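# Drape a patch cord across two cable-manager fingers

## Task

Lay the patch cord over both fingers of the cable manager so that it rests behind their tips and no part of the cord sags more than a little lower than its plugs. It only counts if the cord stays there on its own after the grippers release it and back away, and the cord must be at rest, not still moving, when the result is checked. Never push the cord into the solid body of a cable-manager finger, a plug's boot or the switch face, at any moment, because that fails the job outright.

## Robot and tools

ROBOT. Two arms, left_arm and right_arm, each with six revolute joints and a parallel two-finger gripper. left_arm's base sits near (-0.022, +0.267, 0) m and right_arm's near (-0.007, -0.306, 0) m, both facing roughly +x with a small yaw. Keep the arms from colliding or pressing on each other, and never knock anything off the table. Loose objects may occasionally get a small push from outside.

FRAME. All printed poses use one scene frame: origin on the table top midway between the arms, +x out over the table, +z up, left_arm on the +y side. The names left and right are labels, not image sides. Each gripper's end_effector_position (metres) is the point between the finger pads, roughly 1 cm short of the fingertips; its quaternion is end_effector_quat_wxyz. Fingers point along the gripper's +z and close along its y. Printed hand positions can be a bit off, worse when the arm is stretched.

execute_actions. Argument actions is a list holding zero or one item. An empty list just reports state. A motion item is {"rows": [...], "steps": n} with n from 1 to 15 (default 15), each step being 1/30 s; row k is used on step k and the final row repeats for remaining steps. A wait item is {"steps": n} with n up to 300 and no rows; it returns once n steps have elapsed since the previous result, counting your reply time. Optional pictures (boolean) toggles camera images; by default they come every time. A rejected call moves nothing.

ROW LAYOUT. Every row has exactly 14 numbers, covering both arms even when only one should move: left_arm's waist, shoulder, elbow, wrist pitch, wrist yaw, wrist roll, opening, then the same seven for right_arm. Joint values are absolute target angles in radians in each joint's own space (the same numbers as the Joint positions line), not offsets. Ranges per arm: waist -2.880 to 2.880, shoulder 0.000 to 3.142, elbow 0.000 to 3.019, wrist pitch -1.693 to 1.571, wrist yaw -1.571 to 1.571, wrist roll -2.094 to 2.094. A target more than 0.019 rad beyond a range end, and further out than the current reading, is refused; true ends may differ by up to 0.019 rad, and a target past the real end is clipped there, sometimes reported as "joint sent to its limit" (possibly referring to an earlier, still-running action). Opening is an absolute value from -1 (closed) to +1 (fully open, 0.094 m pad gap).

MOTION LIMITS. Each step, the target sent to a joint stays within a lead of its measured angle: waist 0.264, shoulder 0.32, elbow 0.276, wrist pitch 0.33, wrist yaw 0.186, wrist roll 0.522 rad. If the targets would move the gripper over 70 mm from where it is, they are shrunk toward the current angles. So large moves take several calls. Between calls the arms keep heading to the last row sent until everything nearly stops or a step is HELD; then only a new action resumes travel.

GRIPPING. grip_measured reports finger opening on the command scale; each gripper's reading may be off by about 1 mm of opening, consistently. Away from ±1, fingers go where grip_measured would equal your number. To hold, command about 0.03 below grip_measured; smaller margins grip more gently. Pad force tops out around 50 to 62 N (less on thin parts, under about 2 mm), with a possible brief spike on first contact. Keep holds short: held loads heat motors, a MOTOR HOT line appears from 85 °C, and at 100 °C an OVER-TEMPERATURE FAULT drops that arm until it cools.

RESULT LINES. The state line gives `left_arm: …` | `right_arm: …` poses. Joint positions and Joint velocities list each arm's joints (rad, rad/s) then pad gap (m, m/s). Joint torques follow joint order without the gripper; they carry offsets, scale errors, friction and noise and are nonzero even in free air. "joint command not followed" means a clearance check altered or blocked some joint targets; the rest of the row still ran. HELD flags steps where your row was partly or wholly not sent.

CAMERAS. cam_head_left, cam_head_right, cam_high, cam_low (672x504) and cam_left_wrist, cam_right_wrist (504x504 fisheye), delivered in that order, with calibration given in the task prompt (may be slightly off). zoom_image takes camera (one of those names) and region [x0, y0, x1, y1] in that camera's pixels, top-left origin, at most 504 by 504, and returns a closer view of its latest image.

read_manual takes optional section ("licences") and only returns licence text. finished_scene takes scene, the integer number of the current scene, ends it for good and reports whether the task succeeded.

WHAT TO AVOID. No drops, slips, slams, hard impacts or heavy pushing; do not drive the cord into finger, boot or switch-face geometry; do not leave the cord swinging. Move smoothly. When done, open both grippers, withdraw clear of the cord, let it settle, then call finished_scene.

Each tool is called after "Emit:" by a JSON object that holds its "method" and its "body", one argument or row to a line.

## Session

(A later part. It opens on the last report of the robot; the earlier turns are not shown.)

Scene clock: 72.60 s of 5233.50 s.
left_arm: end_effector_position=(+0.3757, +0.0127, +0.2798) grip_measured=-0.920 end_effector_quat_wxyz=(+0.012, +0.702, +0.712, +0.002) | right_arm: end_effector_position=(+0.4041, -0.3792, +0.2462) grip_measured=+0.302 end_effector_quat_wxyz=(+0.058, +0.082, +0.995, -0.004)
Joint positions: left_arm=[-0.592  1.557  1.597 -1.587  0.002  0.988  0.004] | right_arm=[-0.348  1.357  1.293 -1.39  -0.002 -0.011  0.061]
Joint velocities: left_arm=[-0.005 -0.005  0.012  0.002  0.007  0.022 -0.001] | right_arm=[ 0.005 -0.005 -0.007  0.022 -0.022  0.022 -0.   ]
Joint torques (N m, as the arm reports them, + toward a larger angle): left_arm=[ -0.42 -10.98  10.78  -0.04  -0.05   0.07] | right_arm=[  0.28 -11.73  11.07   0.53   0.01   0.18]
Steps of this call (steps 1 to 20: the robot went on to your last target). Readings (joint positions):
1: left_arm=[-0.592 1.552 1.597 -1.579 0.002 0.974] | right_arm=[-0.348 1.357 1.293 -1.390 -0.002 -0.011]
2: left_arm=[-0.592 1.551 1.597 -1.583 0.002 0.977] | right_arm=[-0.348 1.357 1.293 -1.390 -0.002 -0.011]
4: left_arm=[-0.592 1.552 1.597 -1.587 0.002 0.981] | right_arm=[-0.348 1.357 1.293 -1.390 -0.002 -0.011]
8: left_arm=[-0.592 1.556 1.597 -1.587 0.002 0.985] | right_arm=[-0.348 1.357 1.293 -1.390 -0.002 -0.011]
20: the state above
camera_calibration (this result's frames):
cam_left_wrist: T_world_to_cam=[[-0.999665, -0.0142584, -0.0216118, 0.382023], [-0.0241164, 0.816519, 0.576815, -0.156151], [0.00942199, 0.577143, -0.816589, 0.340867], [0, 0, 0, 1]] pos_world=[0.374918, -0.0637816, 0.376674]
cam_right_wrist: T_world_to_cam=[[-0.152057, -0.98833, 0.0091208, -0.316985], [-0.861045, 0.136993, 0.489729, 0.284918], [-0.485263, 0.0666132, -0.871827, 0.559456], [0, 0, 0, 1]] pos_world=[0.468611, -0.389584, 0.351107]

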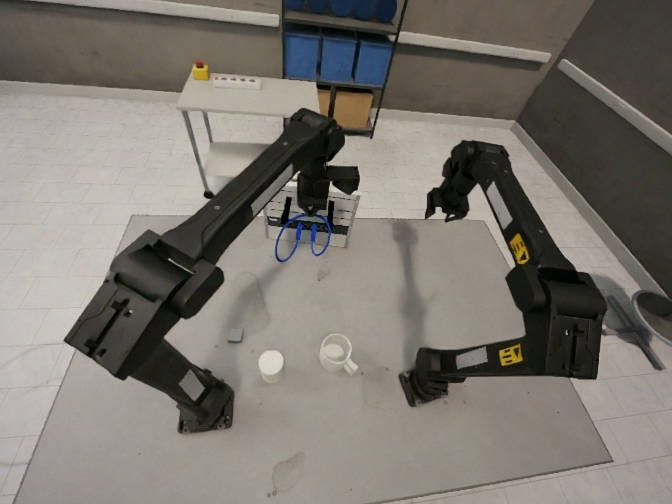

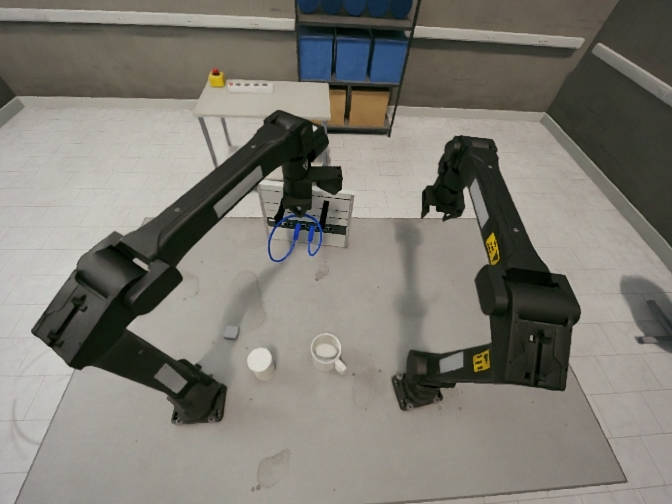

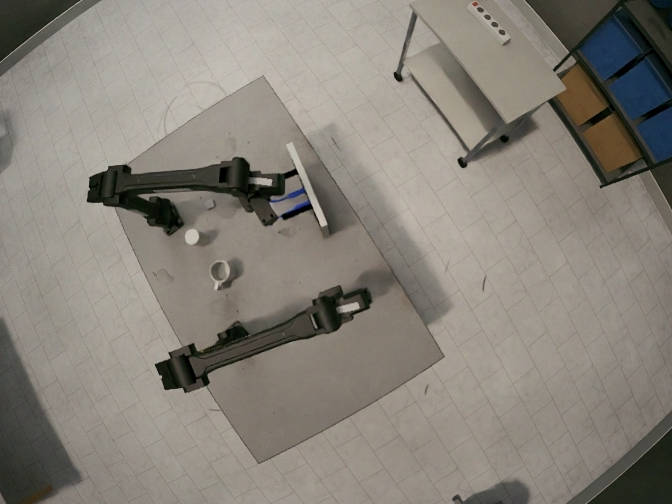

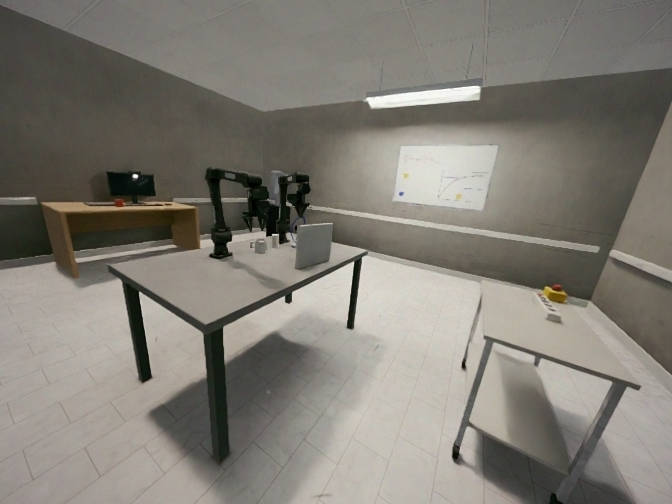

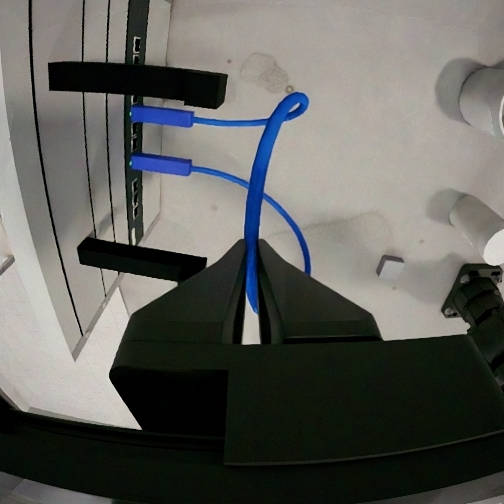

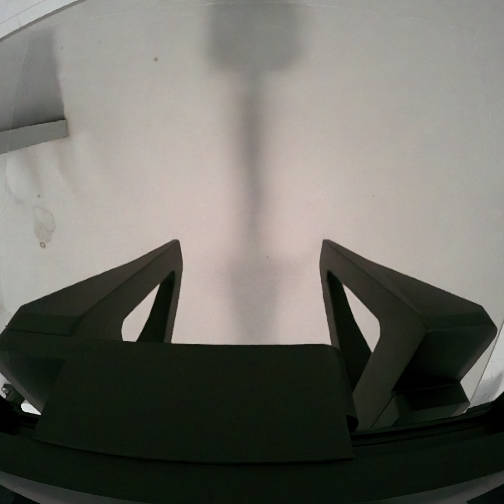

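Emit:
{"method": "execute_actions", "body": {
  "actions": [
    {"rows":[[-0.61,1.58,1.63,-1.6,0,0.97,-0.945,-0.35,1.35,1.3,-1.4,0,0,0.3],[-0.625,1.595,1.645,-1.6,0,0.95,-0.945,-0.35,1.35,1.3,-1.4,0,0,0.3],[-0.64,1.61,1.66,-1.605,0,0.94,-0.945,-0.35,1.35,1.3,-1.4,0,0,0.3],[-0.655,1.625,1.675,-1.61,0,0.93,-0.945,-0.35,1.35,1.3,-1.4,0,0,0.3],[-0.67,1.64,1.69,-1.615,0,0.92,-0.945,-0.35,1.35,1.3,-1.4,0,0,0.3],[-0.68,1.65,1.705,-1.615,0,0.91,-0.945,-0.35,1.35,1.3,-1.4,0,0,0.3],[-0.69,1.66,1.72,-1.615,0,0.90,-0.945,-0.35,1.35,1.3,-1.4,0,0,0.3]],"steps":15}
  ],
  "pictures": false
}}

Emit:
{"method": "execute_actions", "body": {
  "actions": [
    {"steps":20}
  ]
}}

Emit:
{"method": "zoom_image", "body": {
  "camera": "cam_head_left",
  "region": [220,130,390,300]
}}

Scene clock: 96.23 s of 5233.50 s.
left_arm: end_effector_position=(+0.3692, -0.0448, +0.2585) grip_measured=-0.920 end_effector_quat_wxyz=(-0.012, +0.714, +0.700, -0.002) | right_arm: end_effector_position=(+0.4041, -0.3792, +0.2462) grip_measured=+0.302 end_effector_quat_wxyz=(+0.058, +0.082, +0.995, -0.004)
Joint positions: left_arm=[-0.696  1.663  1.671 -1.603  0.001  0.917  0.004] | right_arm=[-0.348  1.357  1.293 -1.39  -0.002 -0.011  0.061]
Joint velocities: left_arm=[ 0.015  0.005  0.002 -0.007 -0.007 -0.037 -0.001] | right_arm=[ 0.005 -0.015  0.012  0.002 -0.022 -0.007 -0.   ]
Joint torques (N m, as the arm reports them, + toward a larger angle): left_arm=[  0.71 -15.23  12.63  -0.34   0.    -0.12] | right_arm=[  0.73 -11.19  10.74   0.53   0.03   0.15]
Steps of this call (steps 1 to 15: the robot went on to your last target; steps 16 to 480: nothing new was sent; then 7.13 s passed at rest; steps 481 to 495: all 15 steps of this action). Readings (joint positions):
481: left_arm=[-0.593 1.557 1.597 -1.587 0.002 0.987] | right_arm=[-0.348 1.357 1.293 -1.390 -0.002 -0.011]
482: left_arm=[-0.594 1.559 1.597 -1.588 0.002 0.982] | right_arm=[-0.348 1.357 1.293 -1.390 -0.002 -0.011]
484: left_arm=[-0.603 1.572 1.608 -1.594 0.001 0.970] | right_arm=[-0.348 1.357 1.293 -1.390 -0.002 -0.011]
488: left_arm=[-0.653 1.629 1.661 -1.603 0.001 0.939] | right_arm=[-0.348 1.357 1.293 -1.390 -0.002 -0.011]
495: the state above

Scene clock: 96.90 s of 5233.50 s.
left_arm: end_effector_position=(+0.3693, -0.0449, +0.2591) grip_measured=-0.920 end_effector_quat_wxyz=(-0.011, +0.712, +0.703, -0.002) | right_arm: end_effector_position=(+0.4041, -0.3792, +0.2462) grip_measured=+0.302 end_effector_quat_wxyz=(+0.058, +0.082, +0.995, -0.004)
Joint positions: left_arm=[-0.696  1.663  1.672 -1.603  0.001  0.911  0.004] | right_arm=[-0.348  1.357  1.293 -1.39  -0.002 -0.011  0.061]
Joint velocities: left_arm=[-0.005 -0.005  0.012 -0.007  0.037 -0.022 -0.   ] | right_arm=[-0.005 -0.005  0.002  0.017 -0.007  0.007 -0.   ]
Joint torques (N m, as the arm reports them, + toward a larger angle): left_arm=[  0.76 -14.46  12.84  -0.15  -0.04  -0.01] | right_arm=[  0.7  -11.48  11.01   0.64   0.03   0.18]
Steps of this call (steps 1 to 15: the robot went on to your last target; steps 16 to 20: nothing new was sent). Readings (joint positions):
1: left_arm=[-0.696 1.663 1.671 -1.603 0.001 0.916] | right_arm=[-0.348 1.357 1.293 -1.390 -0.002 -0.011]
2: left_arm=[-0.696 1.663 1.672 -1.603 0.001 0.915] | right_arm=[-0.348 1.357 1.293 -1.390 -0.002 -0.011]
4: left_arm=[-0.696 1.663 1.672 -1.603 0.001 0.914] | right_arm=[-0.348 1.357 1.293 -1.390 -0.002 -0.011]
8: left_arm=[-0.696 1.663 1.672 -1.603 0.001 0.912] | right_arm=[-0.348 1.357 1.293 -1.390 -0.002 -0.011]
20: the state above
All arms were judged still, so your last target was given up. Only a new action makes them travel on or press farther. Fingers that are still opening or closing keep moving.
camera_calibration (this result's frames):
cam_left_wrist: T_world_to_cam=[[-0.999772, 0.0136334, 0.0164435, 0.365871], [0.0207689, 0.800335, 0.599194, -0.120444], [-0.0049913, 0.599398, -0.800435, 0.359425], [0, 0, 0, 1]] pos_world=[0.370083, -0.124031, 0.35385]
cam_right_wrist: T_world_to_cam=[[-0.152057, -0.98833, 0.0091208, -0.316985], [-0.861045, 0.136993, 0.489729, 0.284918], [-0.485263, 0.0666132, -0.871827, 0.559456], [0, 0, 0, 1]] pos_world=[0.468611, -0.389584, 0.351107]

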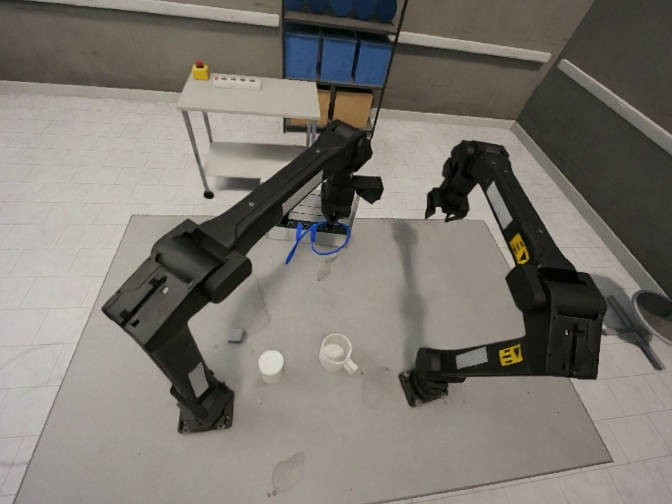

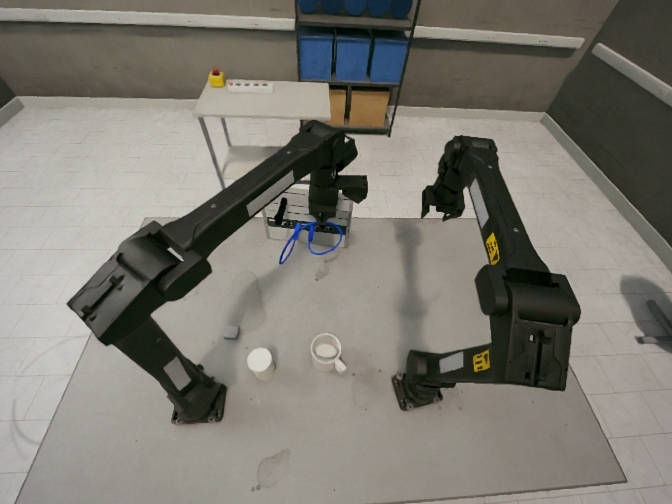

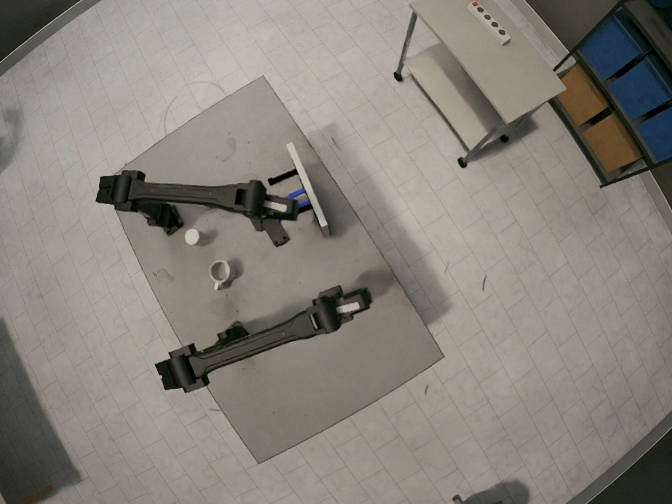

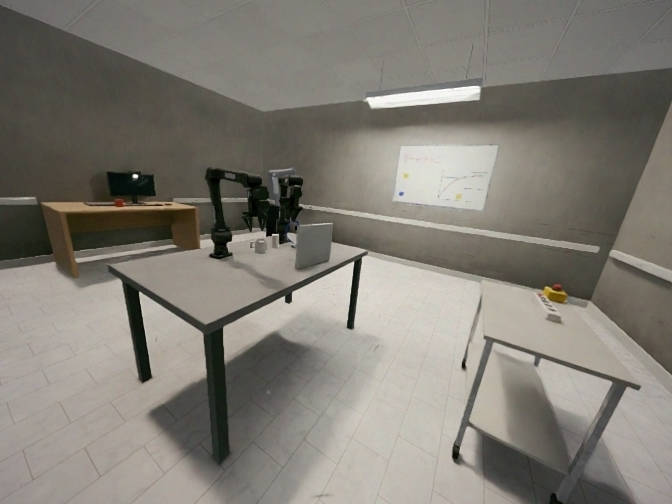

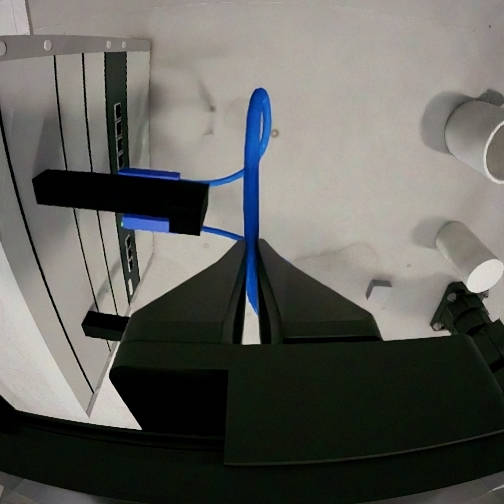

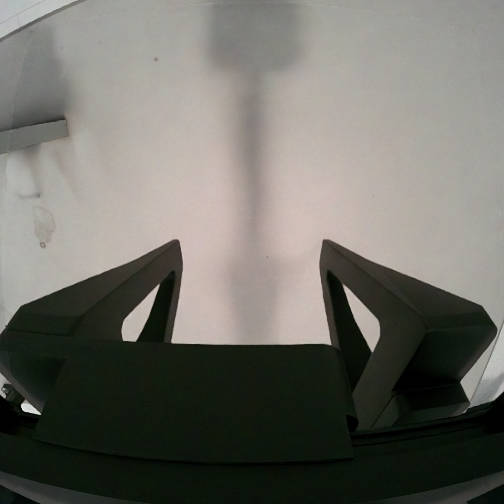

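Region (220, 130, 390, 300) of cam_head_left's 672x504 image, scaled by 2.965, with more detail than that image has.

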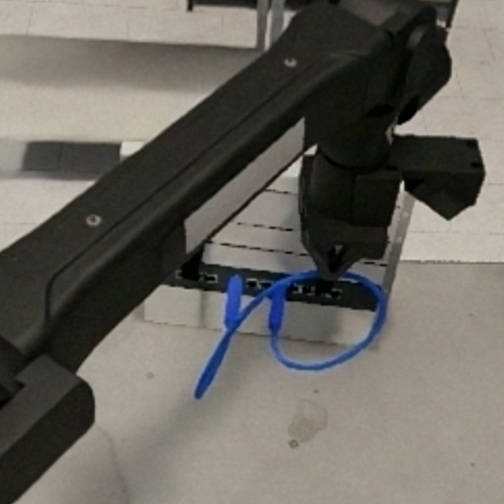

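Emit:
{"method": "execute_actions", "body": {
  "actions": [
    {"rows":[[-0.68,1.675,1.745,-1.615,0,0.93,-0.945,-0.35,1.35,1.3,-1.4,0,0,0.3],[-0.67,1.69,1.765,-1.618,0,0.94,-0.945,-0.35,1.35,1.3,-1.4,0,0,0.3],[-0.66,1.705,1.785,-1.62,0,0.95,-0.945,-0.35,1.35,1.3,-1.4,0,0,0.3],[-0.65,1.72,1.805,-1.625,0,0.96,-0.945,-0.35,1.35,1.3,-1.4,0,0,0.3],[-0.64,1.735,1.825,-1.63,0,0.97,-0.945,-0.35,1.35,1.3,-1.4,0,0,0.3],[-0.63,1.75,1.845,-1.633,0,0.98,-0.945,-0.35,1.35,1.3,-1.4,0,0,0.3],[-0.62,1.765,1.865,-1.636,0,0.99,-0.945,-0.35,1.35,1.3,-1.4,0,0,0.3],[-0.61,1.778,1.88,-1.64,0,1.0,-0.945,-0.35,1.35,1.3,-1.4,0,0,0.3],[-0.60,1.79,1.895,-1.64,0,1.0,-0.945,-0.35,1.35,1.3,-1.4,0,0,0.3]],"steps":15}
  ],
  "pictures": false
}}

Emit:
{"method": "execute_actions", "body": {
  "actions": [
    {"steps":20}
  ]
}}

Emit:
{"method": "zoom_image", "body": {
  "camera": "cam_head_left",
  "region": [220,130,390,300]
}}

Scene clock: 114.27 s of 5233.50 s.
left_arm: end_effector_position=(+0.4423, -0.0318, +0.2663) grip_measured=-0.920 end_effector_quat_wxyz=(+0.006, +0.700, +0.714, +0.001) | right_arm: end_effector_position=(+0.4041, -0.3792, +0.2462) grip_measured=+0.302 end_effector_quat_wxyz=(+0.058, +0.082, +0.995, -0.004)
Joint positions: left_arm=[-0.595  1.783  1.851 -1.626  0.001  0.98   0.004] | right_arm=[-0.348  1.357  1.293 -1.39  -0.002 -0.011  0.061]
Joint velocities: left_arm=[ 0.044  0.083 -0.017 -0.012 -0.037  0.007  0.001] | right_arm=[-0.005  0.005  0.002  0.007 -0.007  0.037  0.   ]
Joint torques (N m, as the arm reports them, + toward a larger angle): left_arm=[ -1.17 -14.69  12.2   -0.16  -0.03   0.09] | right_arm=[  0.24 -11.54  10.81   0.44   0.09   0.19]
Steps of this call (steps 1 to 506: nothing new was sent; steps 507 to 521: all 15 steps of this action). Readings (joint positions):
507: left_arm=[-0.696 1.663 1.674 -1.604 0.001 0.912] | right_arm=[-0.348 1.357 1.293 -1.390 -0.002 -0.011]
508: left_arm=[-0.696 1.666 1.681 -1.606 0.001 0.915] | right_arm=[-0.348 1.357 1.293 -1.390 -0.002 -0.011]
510: left_arm=[-0.690 1.680 1.715 -1.611 0.001 0.925] | right_arm=[-0.348 1.357 1.293 -1.390 -0.002 -0.011]
514: left_arm=[-0.658 1.730 1.808 -1.621 0.001 0.955] | right_arm=[-0.348 1.357 1.293 -1.390 -0.002 -0.011]
521: the state above

Scene clock: 114.93 s of 5233.50 s.
left_arm: end_effector_position=(+0.4425, -0.0317, +0.2647) grip_measured=-0.920 end_effector_quat_wxyz=(+0.004, +0.703, +0.711, +0.000) | right_arm: end_effector_position=(+0.4041, -0.3792, +0.2462) grip_measured=+0.302 end_effector_quat_wxyz=(+0.058, +0.082, +0.995, -0.004)
Joint positions: left_arm=[-0.595  1.786  1.851 -1.627  0.001  0.988  0.004] | right_arm=[-0.348  1.357  1.293 -1.39  -0.002 -0.011  0.061]
Joint velocities: left_arm=[ 0.015  0.005  0.012 -0.002 -0.022  0.051  0.   ] | right_arm=[ 0.005 -0.005 -0.032 -0.012  0.007 -0.007  0.   ]
Joint torques (N m, as the arm reports them, + toward a larger angle): left_arm=[ -1.53 -15.03  12.57  -0.1   -0.05   0.11] | right_arm=[ -0.21 -11.22  10.73   0.45   0.08   0.15]
Steps of this call (steps 1 to 15: the robot went on to your last target; steps 16 to 20: nothing new was sent). Readings (joint positions):
1: left_arm=[-0.595 1.785 1.851 -1.627 0.001 0.982] | right_arm=[-0.348 1.357 1.293 -1.390 -0.002 -0.011]
2: left_arm=[-0.595 1.786 1.851 -1.627 0.001 0.983] | right_arm=[-0.348 1.357 1.293 -1.390 -0.002 -0.011]
4: left_arm=[-0.595 1.786 1.851 -1.627 0.001 0.985] | right_arm=[-0.348 1.357 1.293 -1.390 -0.002 -0.011]
8: left_arm=[-0.595 1.786 1.851 -1.627 0.001 0.987] | right_arm=[-0.348 1.357 1.293 -1.390 -0.002 -0.011]
20: the state above
All arms were judged still, so your last target was given up. Only a new action makes them travel on or press farther. Fingers that are still opening or closing keep moving.
camera_calibration (this result's frames):
cam_left_wrist: T_world_to_cam=[[-0.999899, -0.0114602, -0.00844063, 0.444599], [-0.0142323, 0.811369, 0.584361, -0.116172], [0.00015157, 0.584422, -0.81145, 0.356475], [0, 0, 0, 1]] pos_world=[0.442846, -0.108979, 0.360901]
cam_right_wrist: T_world_to_cam=[[-0.152057, -0.98833, 0.0091208, -0.316985], [-0.861045, 0.136993, 0.489729, 0.284918], [-0.485263, 0.0666132, -0.871827, 0.559456], [0, 0, 0, 1]] pos_world=[0.468611, -0.389584, 0.351107]

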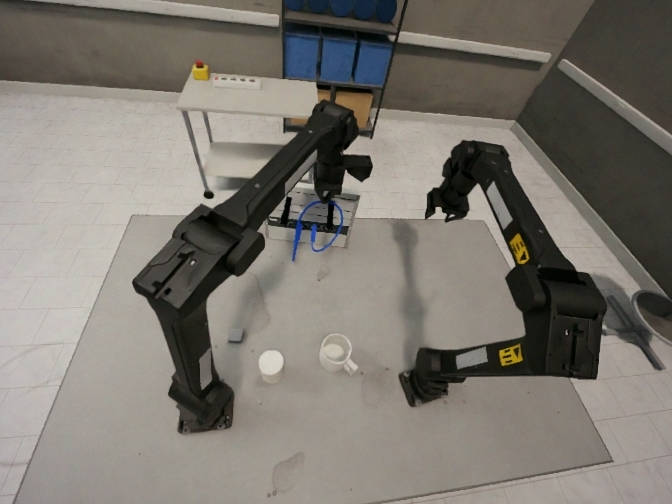

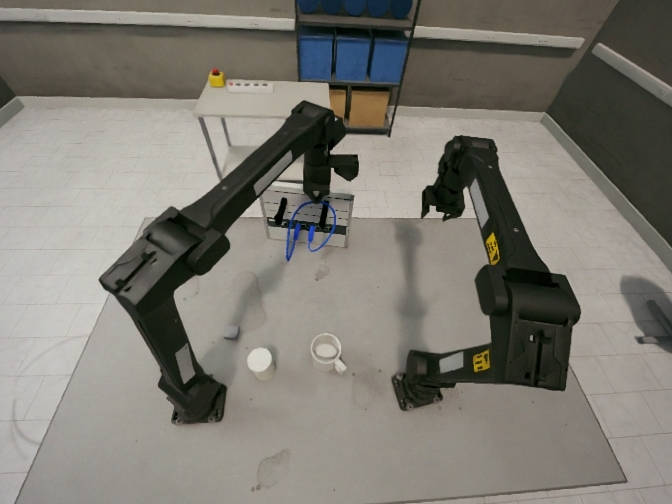

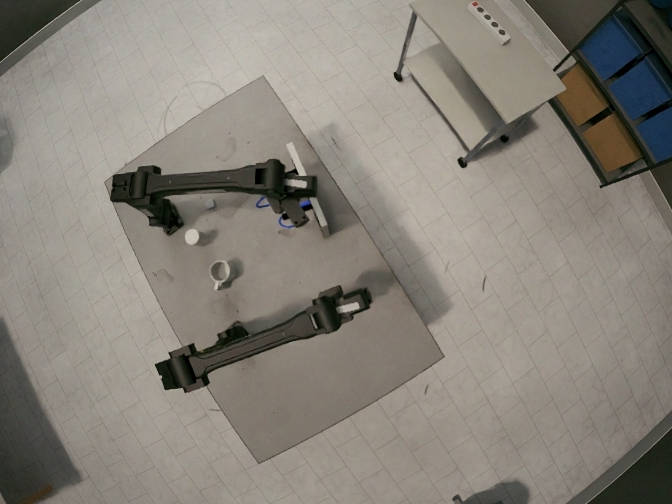

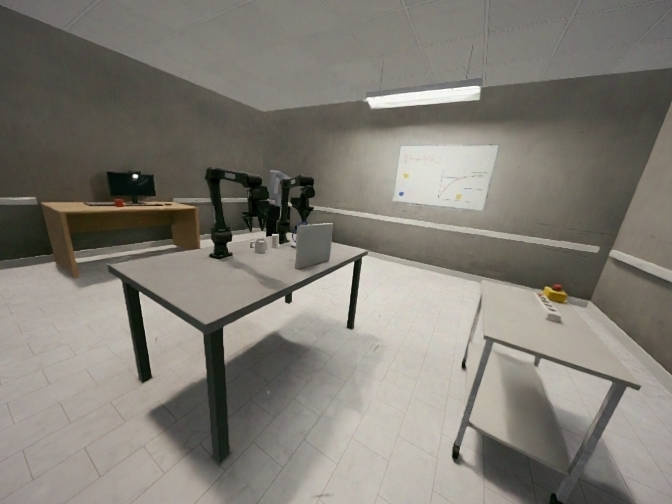

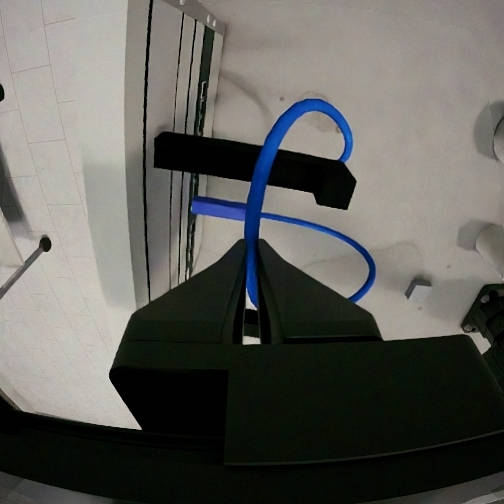

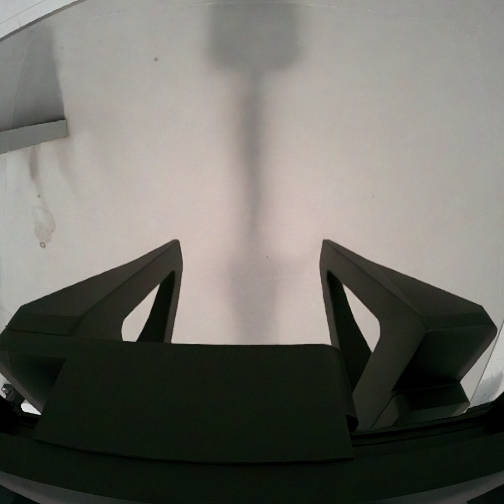

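Region (220, 130, 390, 300) of cam_head_left's 672x504 image, scaled by 2.965, with more detail than that image has.

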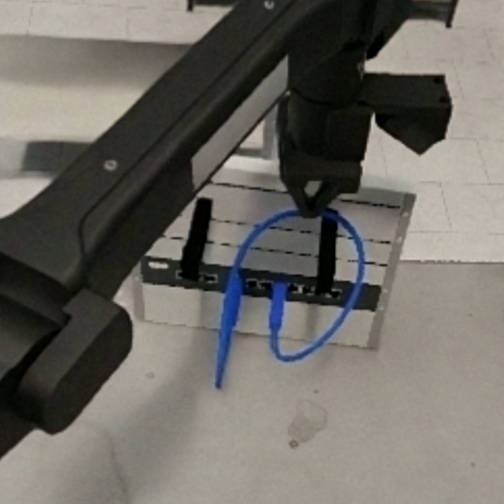

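Emit:
{"method": "execute_actions", "body": {
  "actions": [
    {"rows":[[-0.59,1.77,1.83,-1.615,0,0.94,-0.945,-0.35,1.35,1.3,-1.4,0,0,0.3],[-0.587,1.755,1.80,-1.605,0,0.9,-0.945,-0.35,1.35,1.3,-1.4,0,0,0.3],[-0.584,1.74,1.775,-1.595,0,0.86,-0.945,-0.35,1.35,1.3,-1.4,0,0,0.3],[-0.581,1.725,1.75,-1.585,0,0.82,-0.945,-0.35,1.35,1.3,-1.4,0,0,0.3],[-0.578,1.71,1.725,-1.575,0,0.78,-0.945,-0.35,1.35,1.3,-1.4,0,0,0.3],[-0.575,1.695,1.70,-1.565,0,0.74,-0.945,-0.35,1.35,1.3,-1.4,0,0,0.3],[-0.572,1.68,1.675,-1.555,0,0.70,-0.945,-0.35,1.35,1.3,-1.4,0,0,0.3],[-0.569,1.665,1.65,-1.545,0,0.66,-0.945,-0.35,1.35,1.3,-1.4,0,0,0.3],[-0.566,1.65,1.625,-1.535,0,0.62,-0.945,-0.35,1.35,1.3,-1.4,0,0,0.3],[-0.563,1.635,1.60,-1.525,0,0.59,-0.945,-0.35,1.35,1.3,-1.4,0,0,0.3],[-0.56,1.62,1.585,-1.52,0,0.57,-0.945,-0.35,1.35,1.3,-1.4,0,0,0.3]],"steps":15}
  ],
  "pictures": false
}}

Emit:
{"method": "execute_actions", "body": {
  "actions": [
    {"steps":20}
  ]
}}

Emit:
{"method": "zoom_image", "body": {
  "camera": "cam_head_right",
  "region": [220,130,390,300]
}}

Scene clock: 133.90 s of 5233.50 s.
left_arm: end_effector_position=(+0.3962, +0.0112, +0.2448) grip_measured=-0.920 end_effector_quat_wxyz=(-0.004, +0.557, +0.831, -0.001) | right_arm: end_effector_position=(+0.4041, -0.3792, +0.2462) grip_measured=+0.302 end_effector_quat_wxyz=(+0.058, +0.082, +0.995, -0.004)
Joint positions: left_arm=[-0.572  1.626  1.589 -1.542  0.001  0.633  0.004] | right_arm=[-0.348  1.357  1.293 -1.39  -0.002 -0.011  0.061]
Joint velocities: left_arm=[ 0.054 -0.103 -0.002  0.066 -0.022 -0.359  0.001] | right_arm=[-0.005  0.005 -0.017  0.022  0.081  0.022  0.   ]
Joint torques (N m, as the arm reports them, + toward a larger angle): left_arm=[  0.45 -13.63   8.66   1.09  -0.07  -0.13] | right_arm=[ -0.06 -11.21  10.87   0.57   0.03   0.19]
Steps of this call (steps 1 to 554: nothing new was sent; steps 555 to 569: all 15 steps of this action). Readings (joint positions):
555: left_arm=[-0.595 1.785 1.848 -1.627 0.001 0.982] | right_arm=[-0.348 1.357 1.293 -1.390 -0.002 -0.011]
556: left_arm=[-0.595 1.781 1.839 -1.623 0.001 0.969] | right_arm=[-0.348 1.357 1.293 -1.390 -0.002 -0.011]
558: left_arm=[-0.595 1.762 1.797 -1.610 0.001 0.928] | right_arm=[-0.348 1.357 1.293 -1.390 -0.002 -0.011]
562: left_arm=[-0.593 1.708 1.692 -1.578 0.001 0.809] | right_arm=[-0.348 1.357 1.293 -1.390 -0.002 -0.011]
569: the state above

Scene clock: 134.57 s of 5233.50 s.
left_arm: end_effector_position=(+0.3975, +0.0119, +0.2485) grip_measured=-0.920 end_effector_quat_wxyz=(+0.003, +0.534, +0.845, -0.001) | right_arm: end_effector_position=(+0.4041, -0.3792, +0.2462) grip_measured=+0.302 end_effector_quat_wxyz=(+0.058, +0.082, +0.995, -0.004)
Joint positions: left_arm=[-0.57   1.618  1.589 -1.535  0.001  0.582  0.004] | right_arm=[-0.348  1.357  1.293 -1.39  -0.002 -0.011  0.061]
Joint velocities: left_arm=[ 0.005 -0.005  0.022 -0.007 -0.007 -0.066  0.   ] | right_arm=[ 0.015  0.005  0.002  0.002  0.007 -0.007  0.001]
Joint torques (N m, as the arm reports them, + toward a larger angle): left_arm=[  0.72 -13.52   8.76   0.96  -0.07  -0.11] | right_arm=[ -0.04 -11.94  10.8    0.5    0.01   0.15]
Steps of this call (steps 1 to 20: the robot went on to your last target). Readings (joint positions):
1: left_arm=[-0.571 1.623 1.589 -1.539 0.001 0.623] | right_arm=[-0.348 1.357 1.293 -1.390 -0.002 -0.011]
2: left_arm=[-0.570 1.620 1.589 -1.537 0.001 0.615] | right_arm=[-0.348 1.357 1.293 -1.390 -0.002 -0.011]
4: left_arm=[-0.570 1.618 1.589 -1.537 0.001 0.602] | right_arm=[-0.348 1.357 1.293 -1.390 -0.002 -0.011]
8: left_arm=[-0.570 1.618 1.589 -1.536 0.001 0.590] | right_arm=[-0.348 1.357 1.293 -1.390 -0.002 -0.011]
20: the state above
camera_calibration (this result's frames):
cam_left_wrist: T_world_to_cam=[[-0.903829, -0.427869, -0.00469998, 0.365804], [-0.349759, 0.732413, 0.584158, -0.00834069], [-0.246501, 0.529623, -0.811626, 0.416606], [0, 0, 0, 1]] pos_world=[0.430401, -0.058019, 0.34472]
cam_right_wrist: T_world_to_cam=[[-0.152057, -0.98833, 0.0091208, -0.316985], [-0.861045, 0.136993, 0.489729, 0.284918], [-0.485263, 0.0666132, -0.871827, 0.559456], [0, 0, 0, 1]] pos_world=[0.468611, -0.389584, 0.351107]

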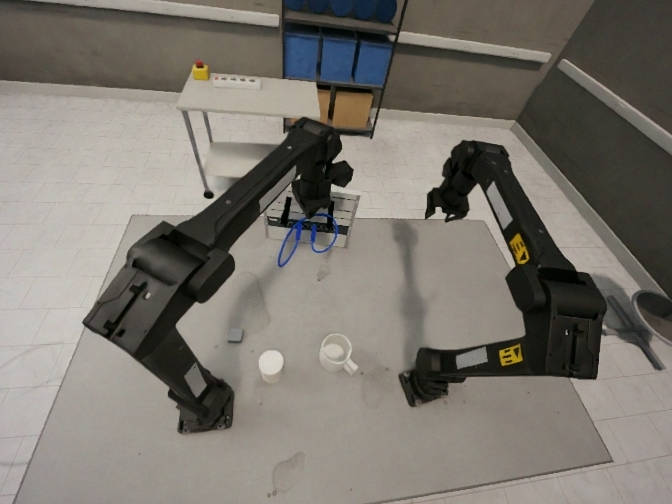

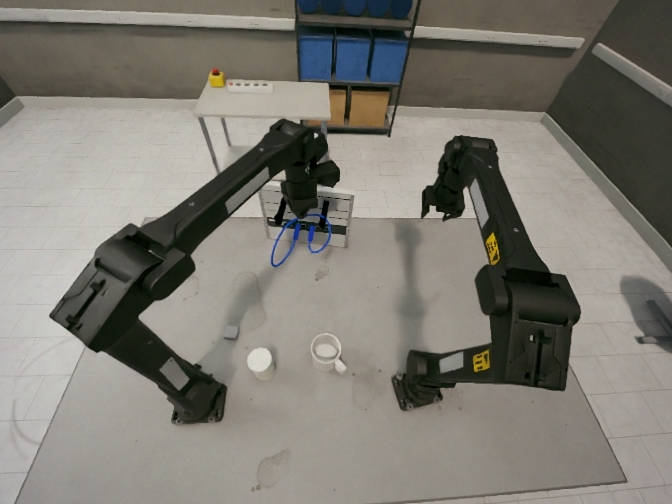

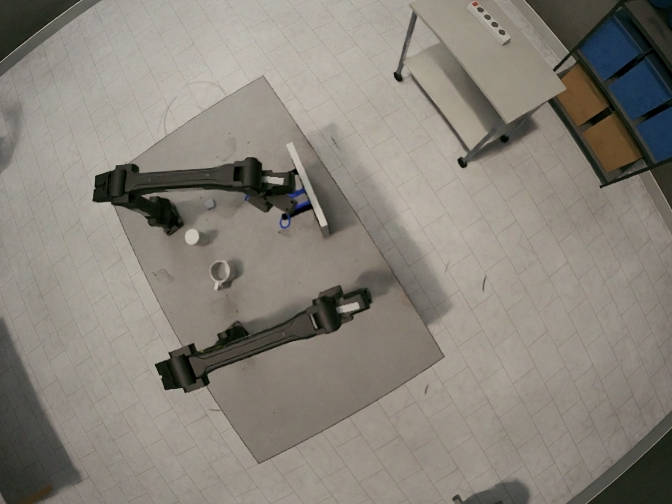

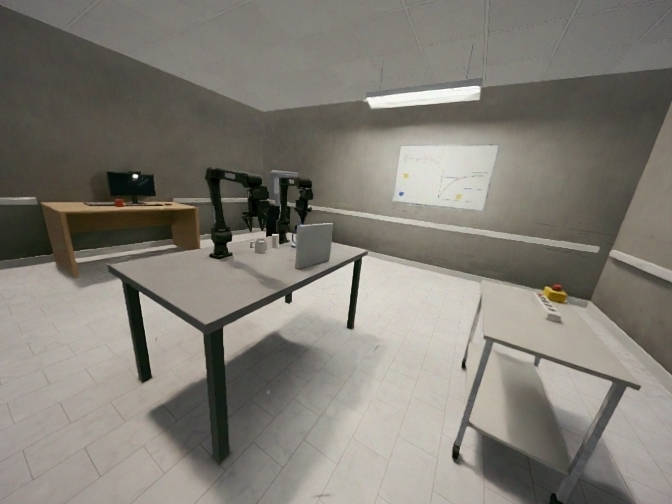

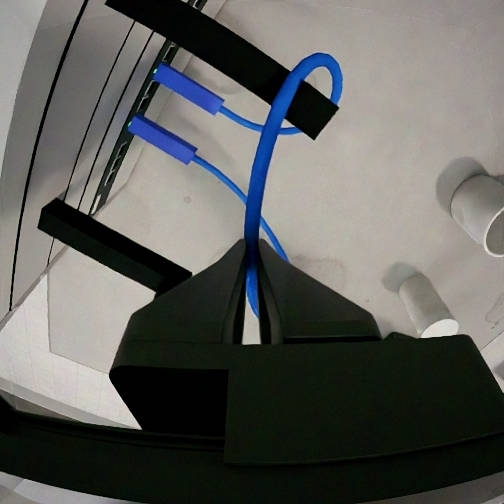

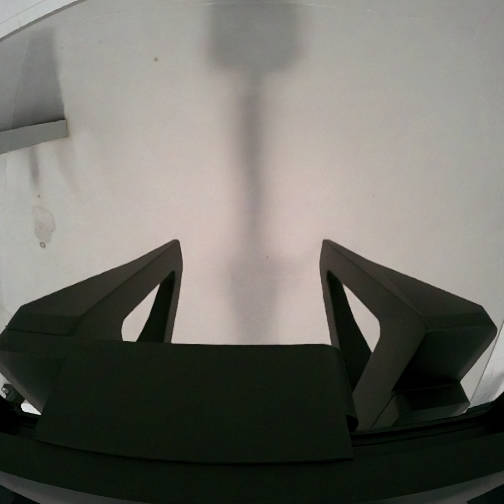

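Region (220, 130, 390, 300) of cam_head_right's 672x504 image, scaled by 2.965, with more detail than that image has.

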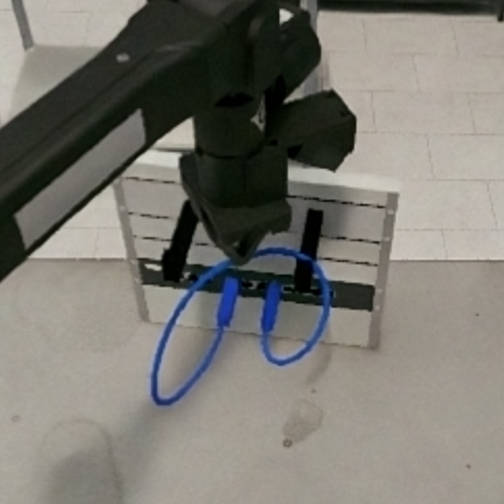

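Emit:
{"method": "execute_actions", "body": {
  "actions": [
    {"rows":[[-0.555,1.61,1.585,-1.54,0,0.61,-0.945,-0.35,1.35,1.3,-1.4,0,0,0.3],[-0.545,1.605,1.58,-1.545,0,0.63,-0.945,-0.35,1.35,1.3,-1.4,0,0,0.3],[-0.535,1.60,1.575,-1.55,0,0.66,-0.945,-0.35,1.35,1.3,-1.4,0,0,0.3],[-0.525,1.595,1.57,-1.555,0,0.69,-0.945,-0.35,1.35,1.3,-1.4,0,0,0.3],[-0.515,1.59,1.565,-1.56,0,0.72,-0.945,-0.35,1.35,1.3,-1.4,0,0,0.3],[-0.505,1.585,1.56,-1.56,0,0.74,-0.945,-0.35,1.35,1.3,-1.4,0,0,0.3],[-0.50,1.582,1.558,-1.56,0,0.75,-0.945,-0.35,1.35,1.3,-1.4,0,0,0.3]],"steps":15}
  ],
  "pictures": false
}}

Emit:
{"method": "execute_actions", "body": {
  "actions": [
    {"steps":20}
  ]
}}

Emit:
{"method": "zoom_image", "body": {
  "camera": "cam_head_right",
  "region": [220,130,390,300]
}}

Scene clock: 150.13 s of 5233.50 s.
left_arm: end_effector_position=(+0.4021, +0.0466, +0.2522) grip_measured=-0.920 end_effector_quat_wxyz=(-0.001, +0.567, +0.824, -0.001) | right_arm: end_effector_position=(+0.4041, -0.3792, +0.2462) grip_measured=+0.302 end_effector_quat_wxyz=(+0.058, +0.082, +0.995, -0.004)
Joint positions: left_arm=[-0.503  1.589  1.564 -1.548  0.001  0.727  0.004] | right_arm=[-0.348  1.357  1.293 -1.39  -0.002 -0.011  0.061]
Joint velocities: left_arm=[ 0.005 -0.015 -0.012 -0.002 -0.007  0.066 -0.   ] | right_arm=[-0.005 -0.015 -0.007  0.002  0.007  0.007 -0.   ]
Joint torques (N m, as the arm reports them, + toward a larger angle): left_arm=[ -0.04 -13.05   8.64  -0.23  -0.07   0.12] | right_arm=[  0.11 -11.5   10.97   0.58   0.06   0.19]
Steps of this call (steps 1 to 15: the robot went on to your last target; steps 16 to 440: nothing new was sent; then 0.40 s passed at rest; steps 441 to 455: all 15 steps of this action). Readings (joint positions):
441: left_arm=[-0.570 1.618 1.589 -1.535 0.001 0.585] | right_arm=[-0.348 1.357 1.293 -1.390 -0.002 -0.011]
442: left_arm=[-0.569 1.618 1.589 -1.535 0.001 0.591] | right_arm=[-0.348 1.357 1.293 -1.390 -0.002 -0.011]
444: left_arm=[-0.564 1.616 1.585 -1.536 0.001 0.616] | right_arm=[-0.348 1.357 1.293 -1.390 -0.002 -0.011]
448: left_arm=[-0.532 1.601 1.566 -1.546 0.001 0.683] | right_arm=[-0.348 1.357 1.293 -1.390 -0.002 -0.011]
455: the state above

Scene clock: 150.80 s of 5233.50 s.
left_arm: end_effector_position=(+0.4021, +0.0466, +0.2522) grip_measured=-0.920 end_effector_quat_wxyz=(-0.001, +0.571, +0.821, -0.001) | right_arm: end_effector_position=(+0.4041, -0.3792, +0.2462) grip_measured=+0.302 end_effector_quat_wxyz=(+0.058, +0.082, +0.995, -0.004)
Joint positions: left_arm=[-0.503  1.589  1.564 -1.548  0.001  0.738  0.004] | right_arm=[-0.348  1.357  1.293 -1.39  -0.002 -0.011  0.061]
Joint velocities: left_arm=[-0.005 -0.015 -0.012  0.002 -0.066 -0.037 -0.   ] | right_arm=[-0.015 -0.005  0.007  0.002 -0.037 -0.022  0.   ]
Joint torques (N m, as the arm reports them, + toward a larger angle): left_arm=[  0.16 -13.45   8.49  -0.1   -0.06   0.13] | right_arm=[  0.43 -11.11  10.99   0.61   0.05   0.18]
Steps of this call (steps 1 to 20: the robot went on to your last target). Readings (joint positions):
1: left_arm=[-0.503 1.589 1.564 -1.548 0.001 0.729] | right_arm=[-0.348 1.357 1.293 -1.390 -0.002 -0.011]
2: left_arm=[-0.503 1.589 1.564 -1.548 0.001 0.731] | right_arm=[-0.348 1.357 1.293 -1.390 -0.002 -0.011]
4: left_arm=[-0.503 1.589 1.564 -1.548 0.001 0.734] | right_arm=[-0.348 1.357 1.293 -1.390 -0.002 -0.011]
8: left_arm=[-0.503 1.589 1.564 -1.548 0.001 0.736] | right_arm=[-0.348 1.357 1.293 -1.390 -0.002 -0.011]
20: the state above
camera_calibration (this result's frames):
cam_left_wrist: T_world_to_cam=[[-0.938257, -0.345938, 0.000322889, 0.393603], [-0.279199, 0.757796, 0.58974, -0.0652365], [-0.204258, 0.553238, -0.807593, 0.383215], [0, 0, 0, 1]] pos_world=[0.429361, -0.0264107, 0.347827]
cam_right_wrist: T_world_to_cam=[[-0.152057, -0.98833, 0.0091208, -0.316985], [-0.861045, 0.136993, 0.489729, 0.284918], [-0.485263, 0.0666132, -0.871827, 0.559456], [0, 0, 0, 1]] pos_world=[0.468611, -0.389584, 0.351107]

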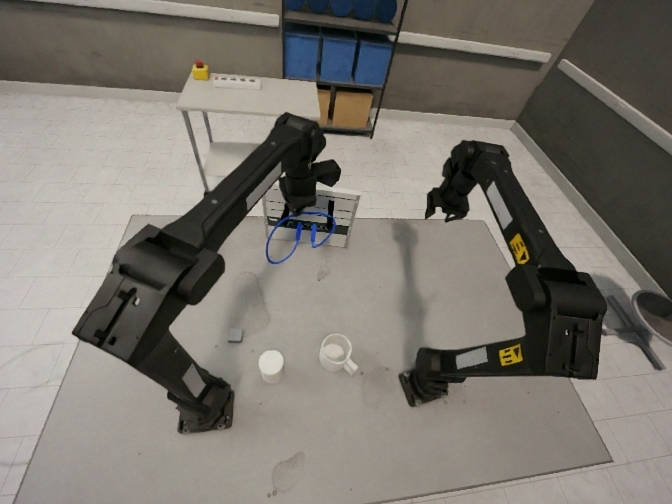

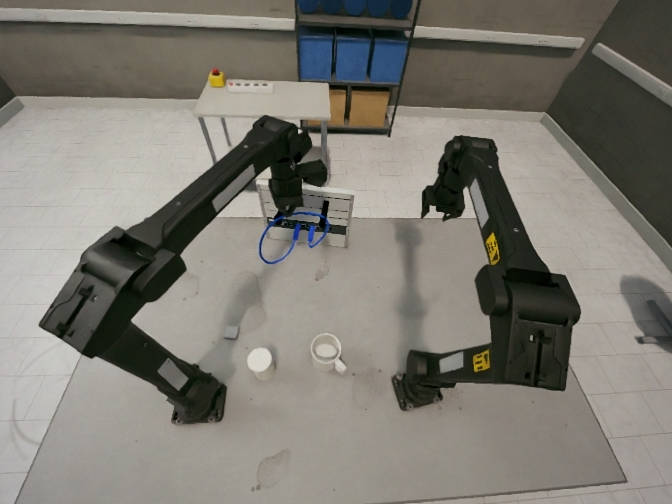

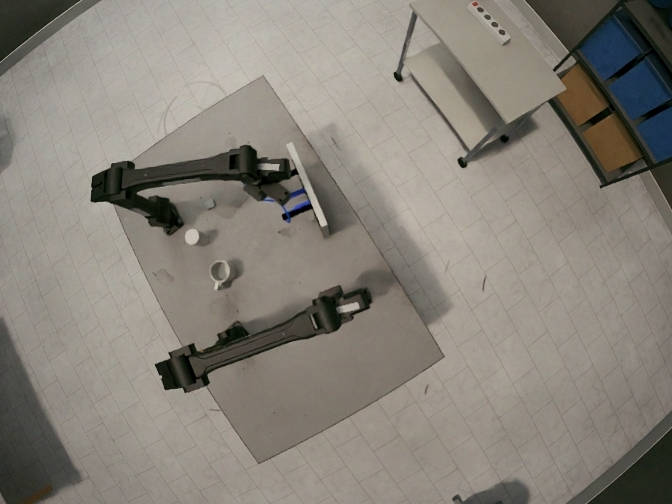

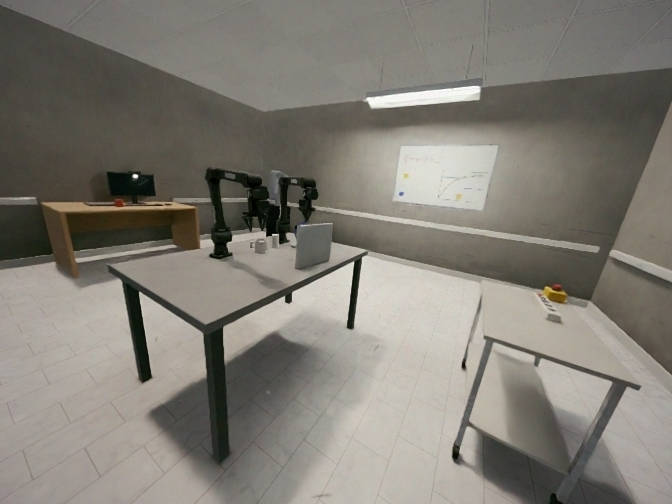

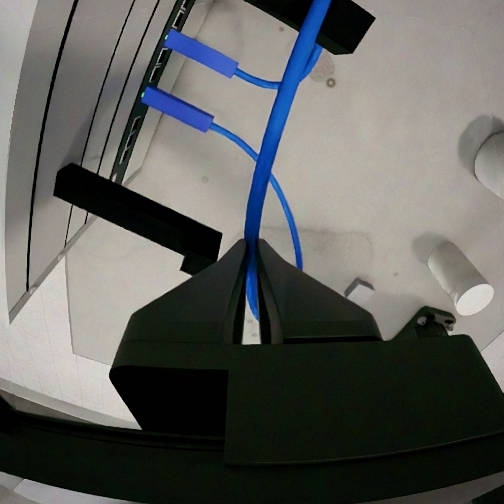

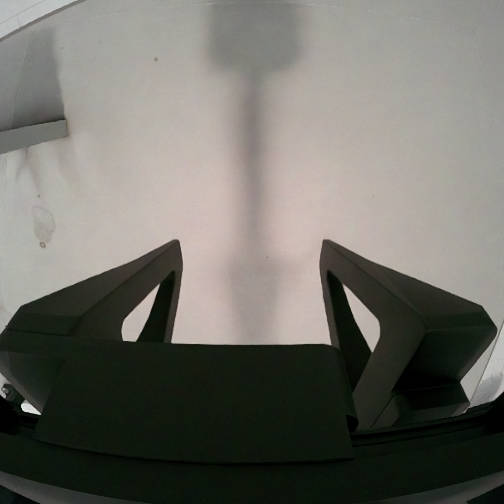

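Region (220, 130, 390, 300) of cam_head_right's 672x504 image, scaled by 2.965, with more detail than that image has.

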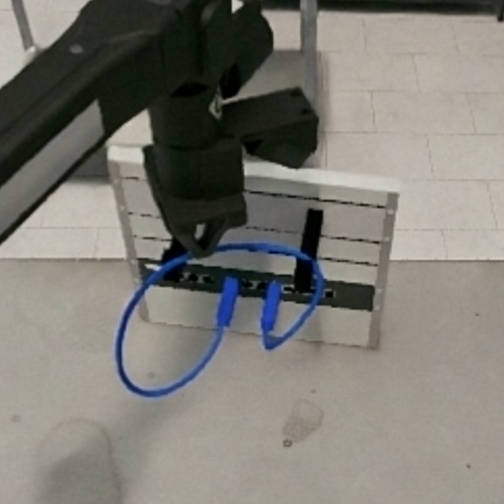

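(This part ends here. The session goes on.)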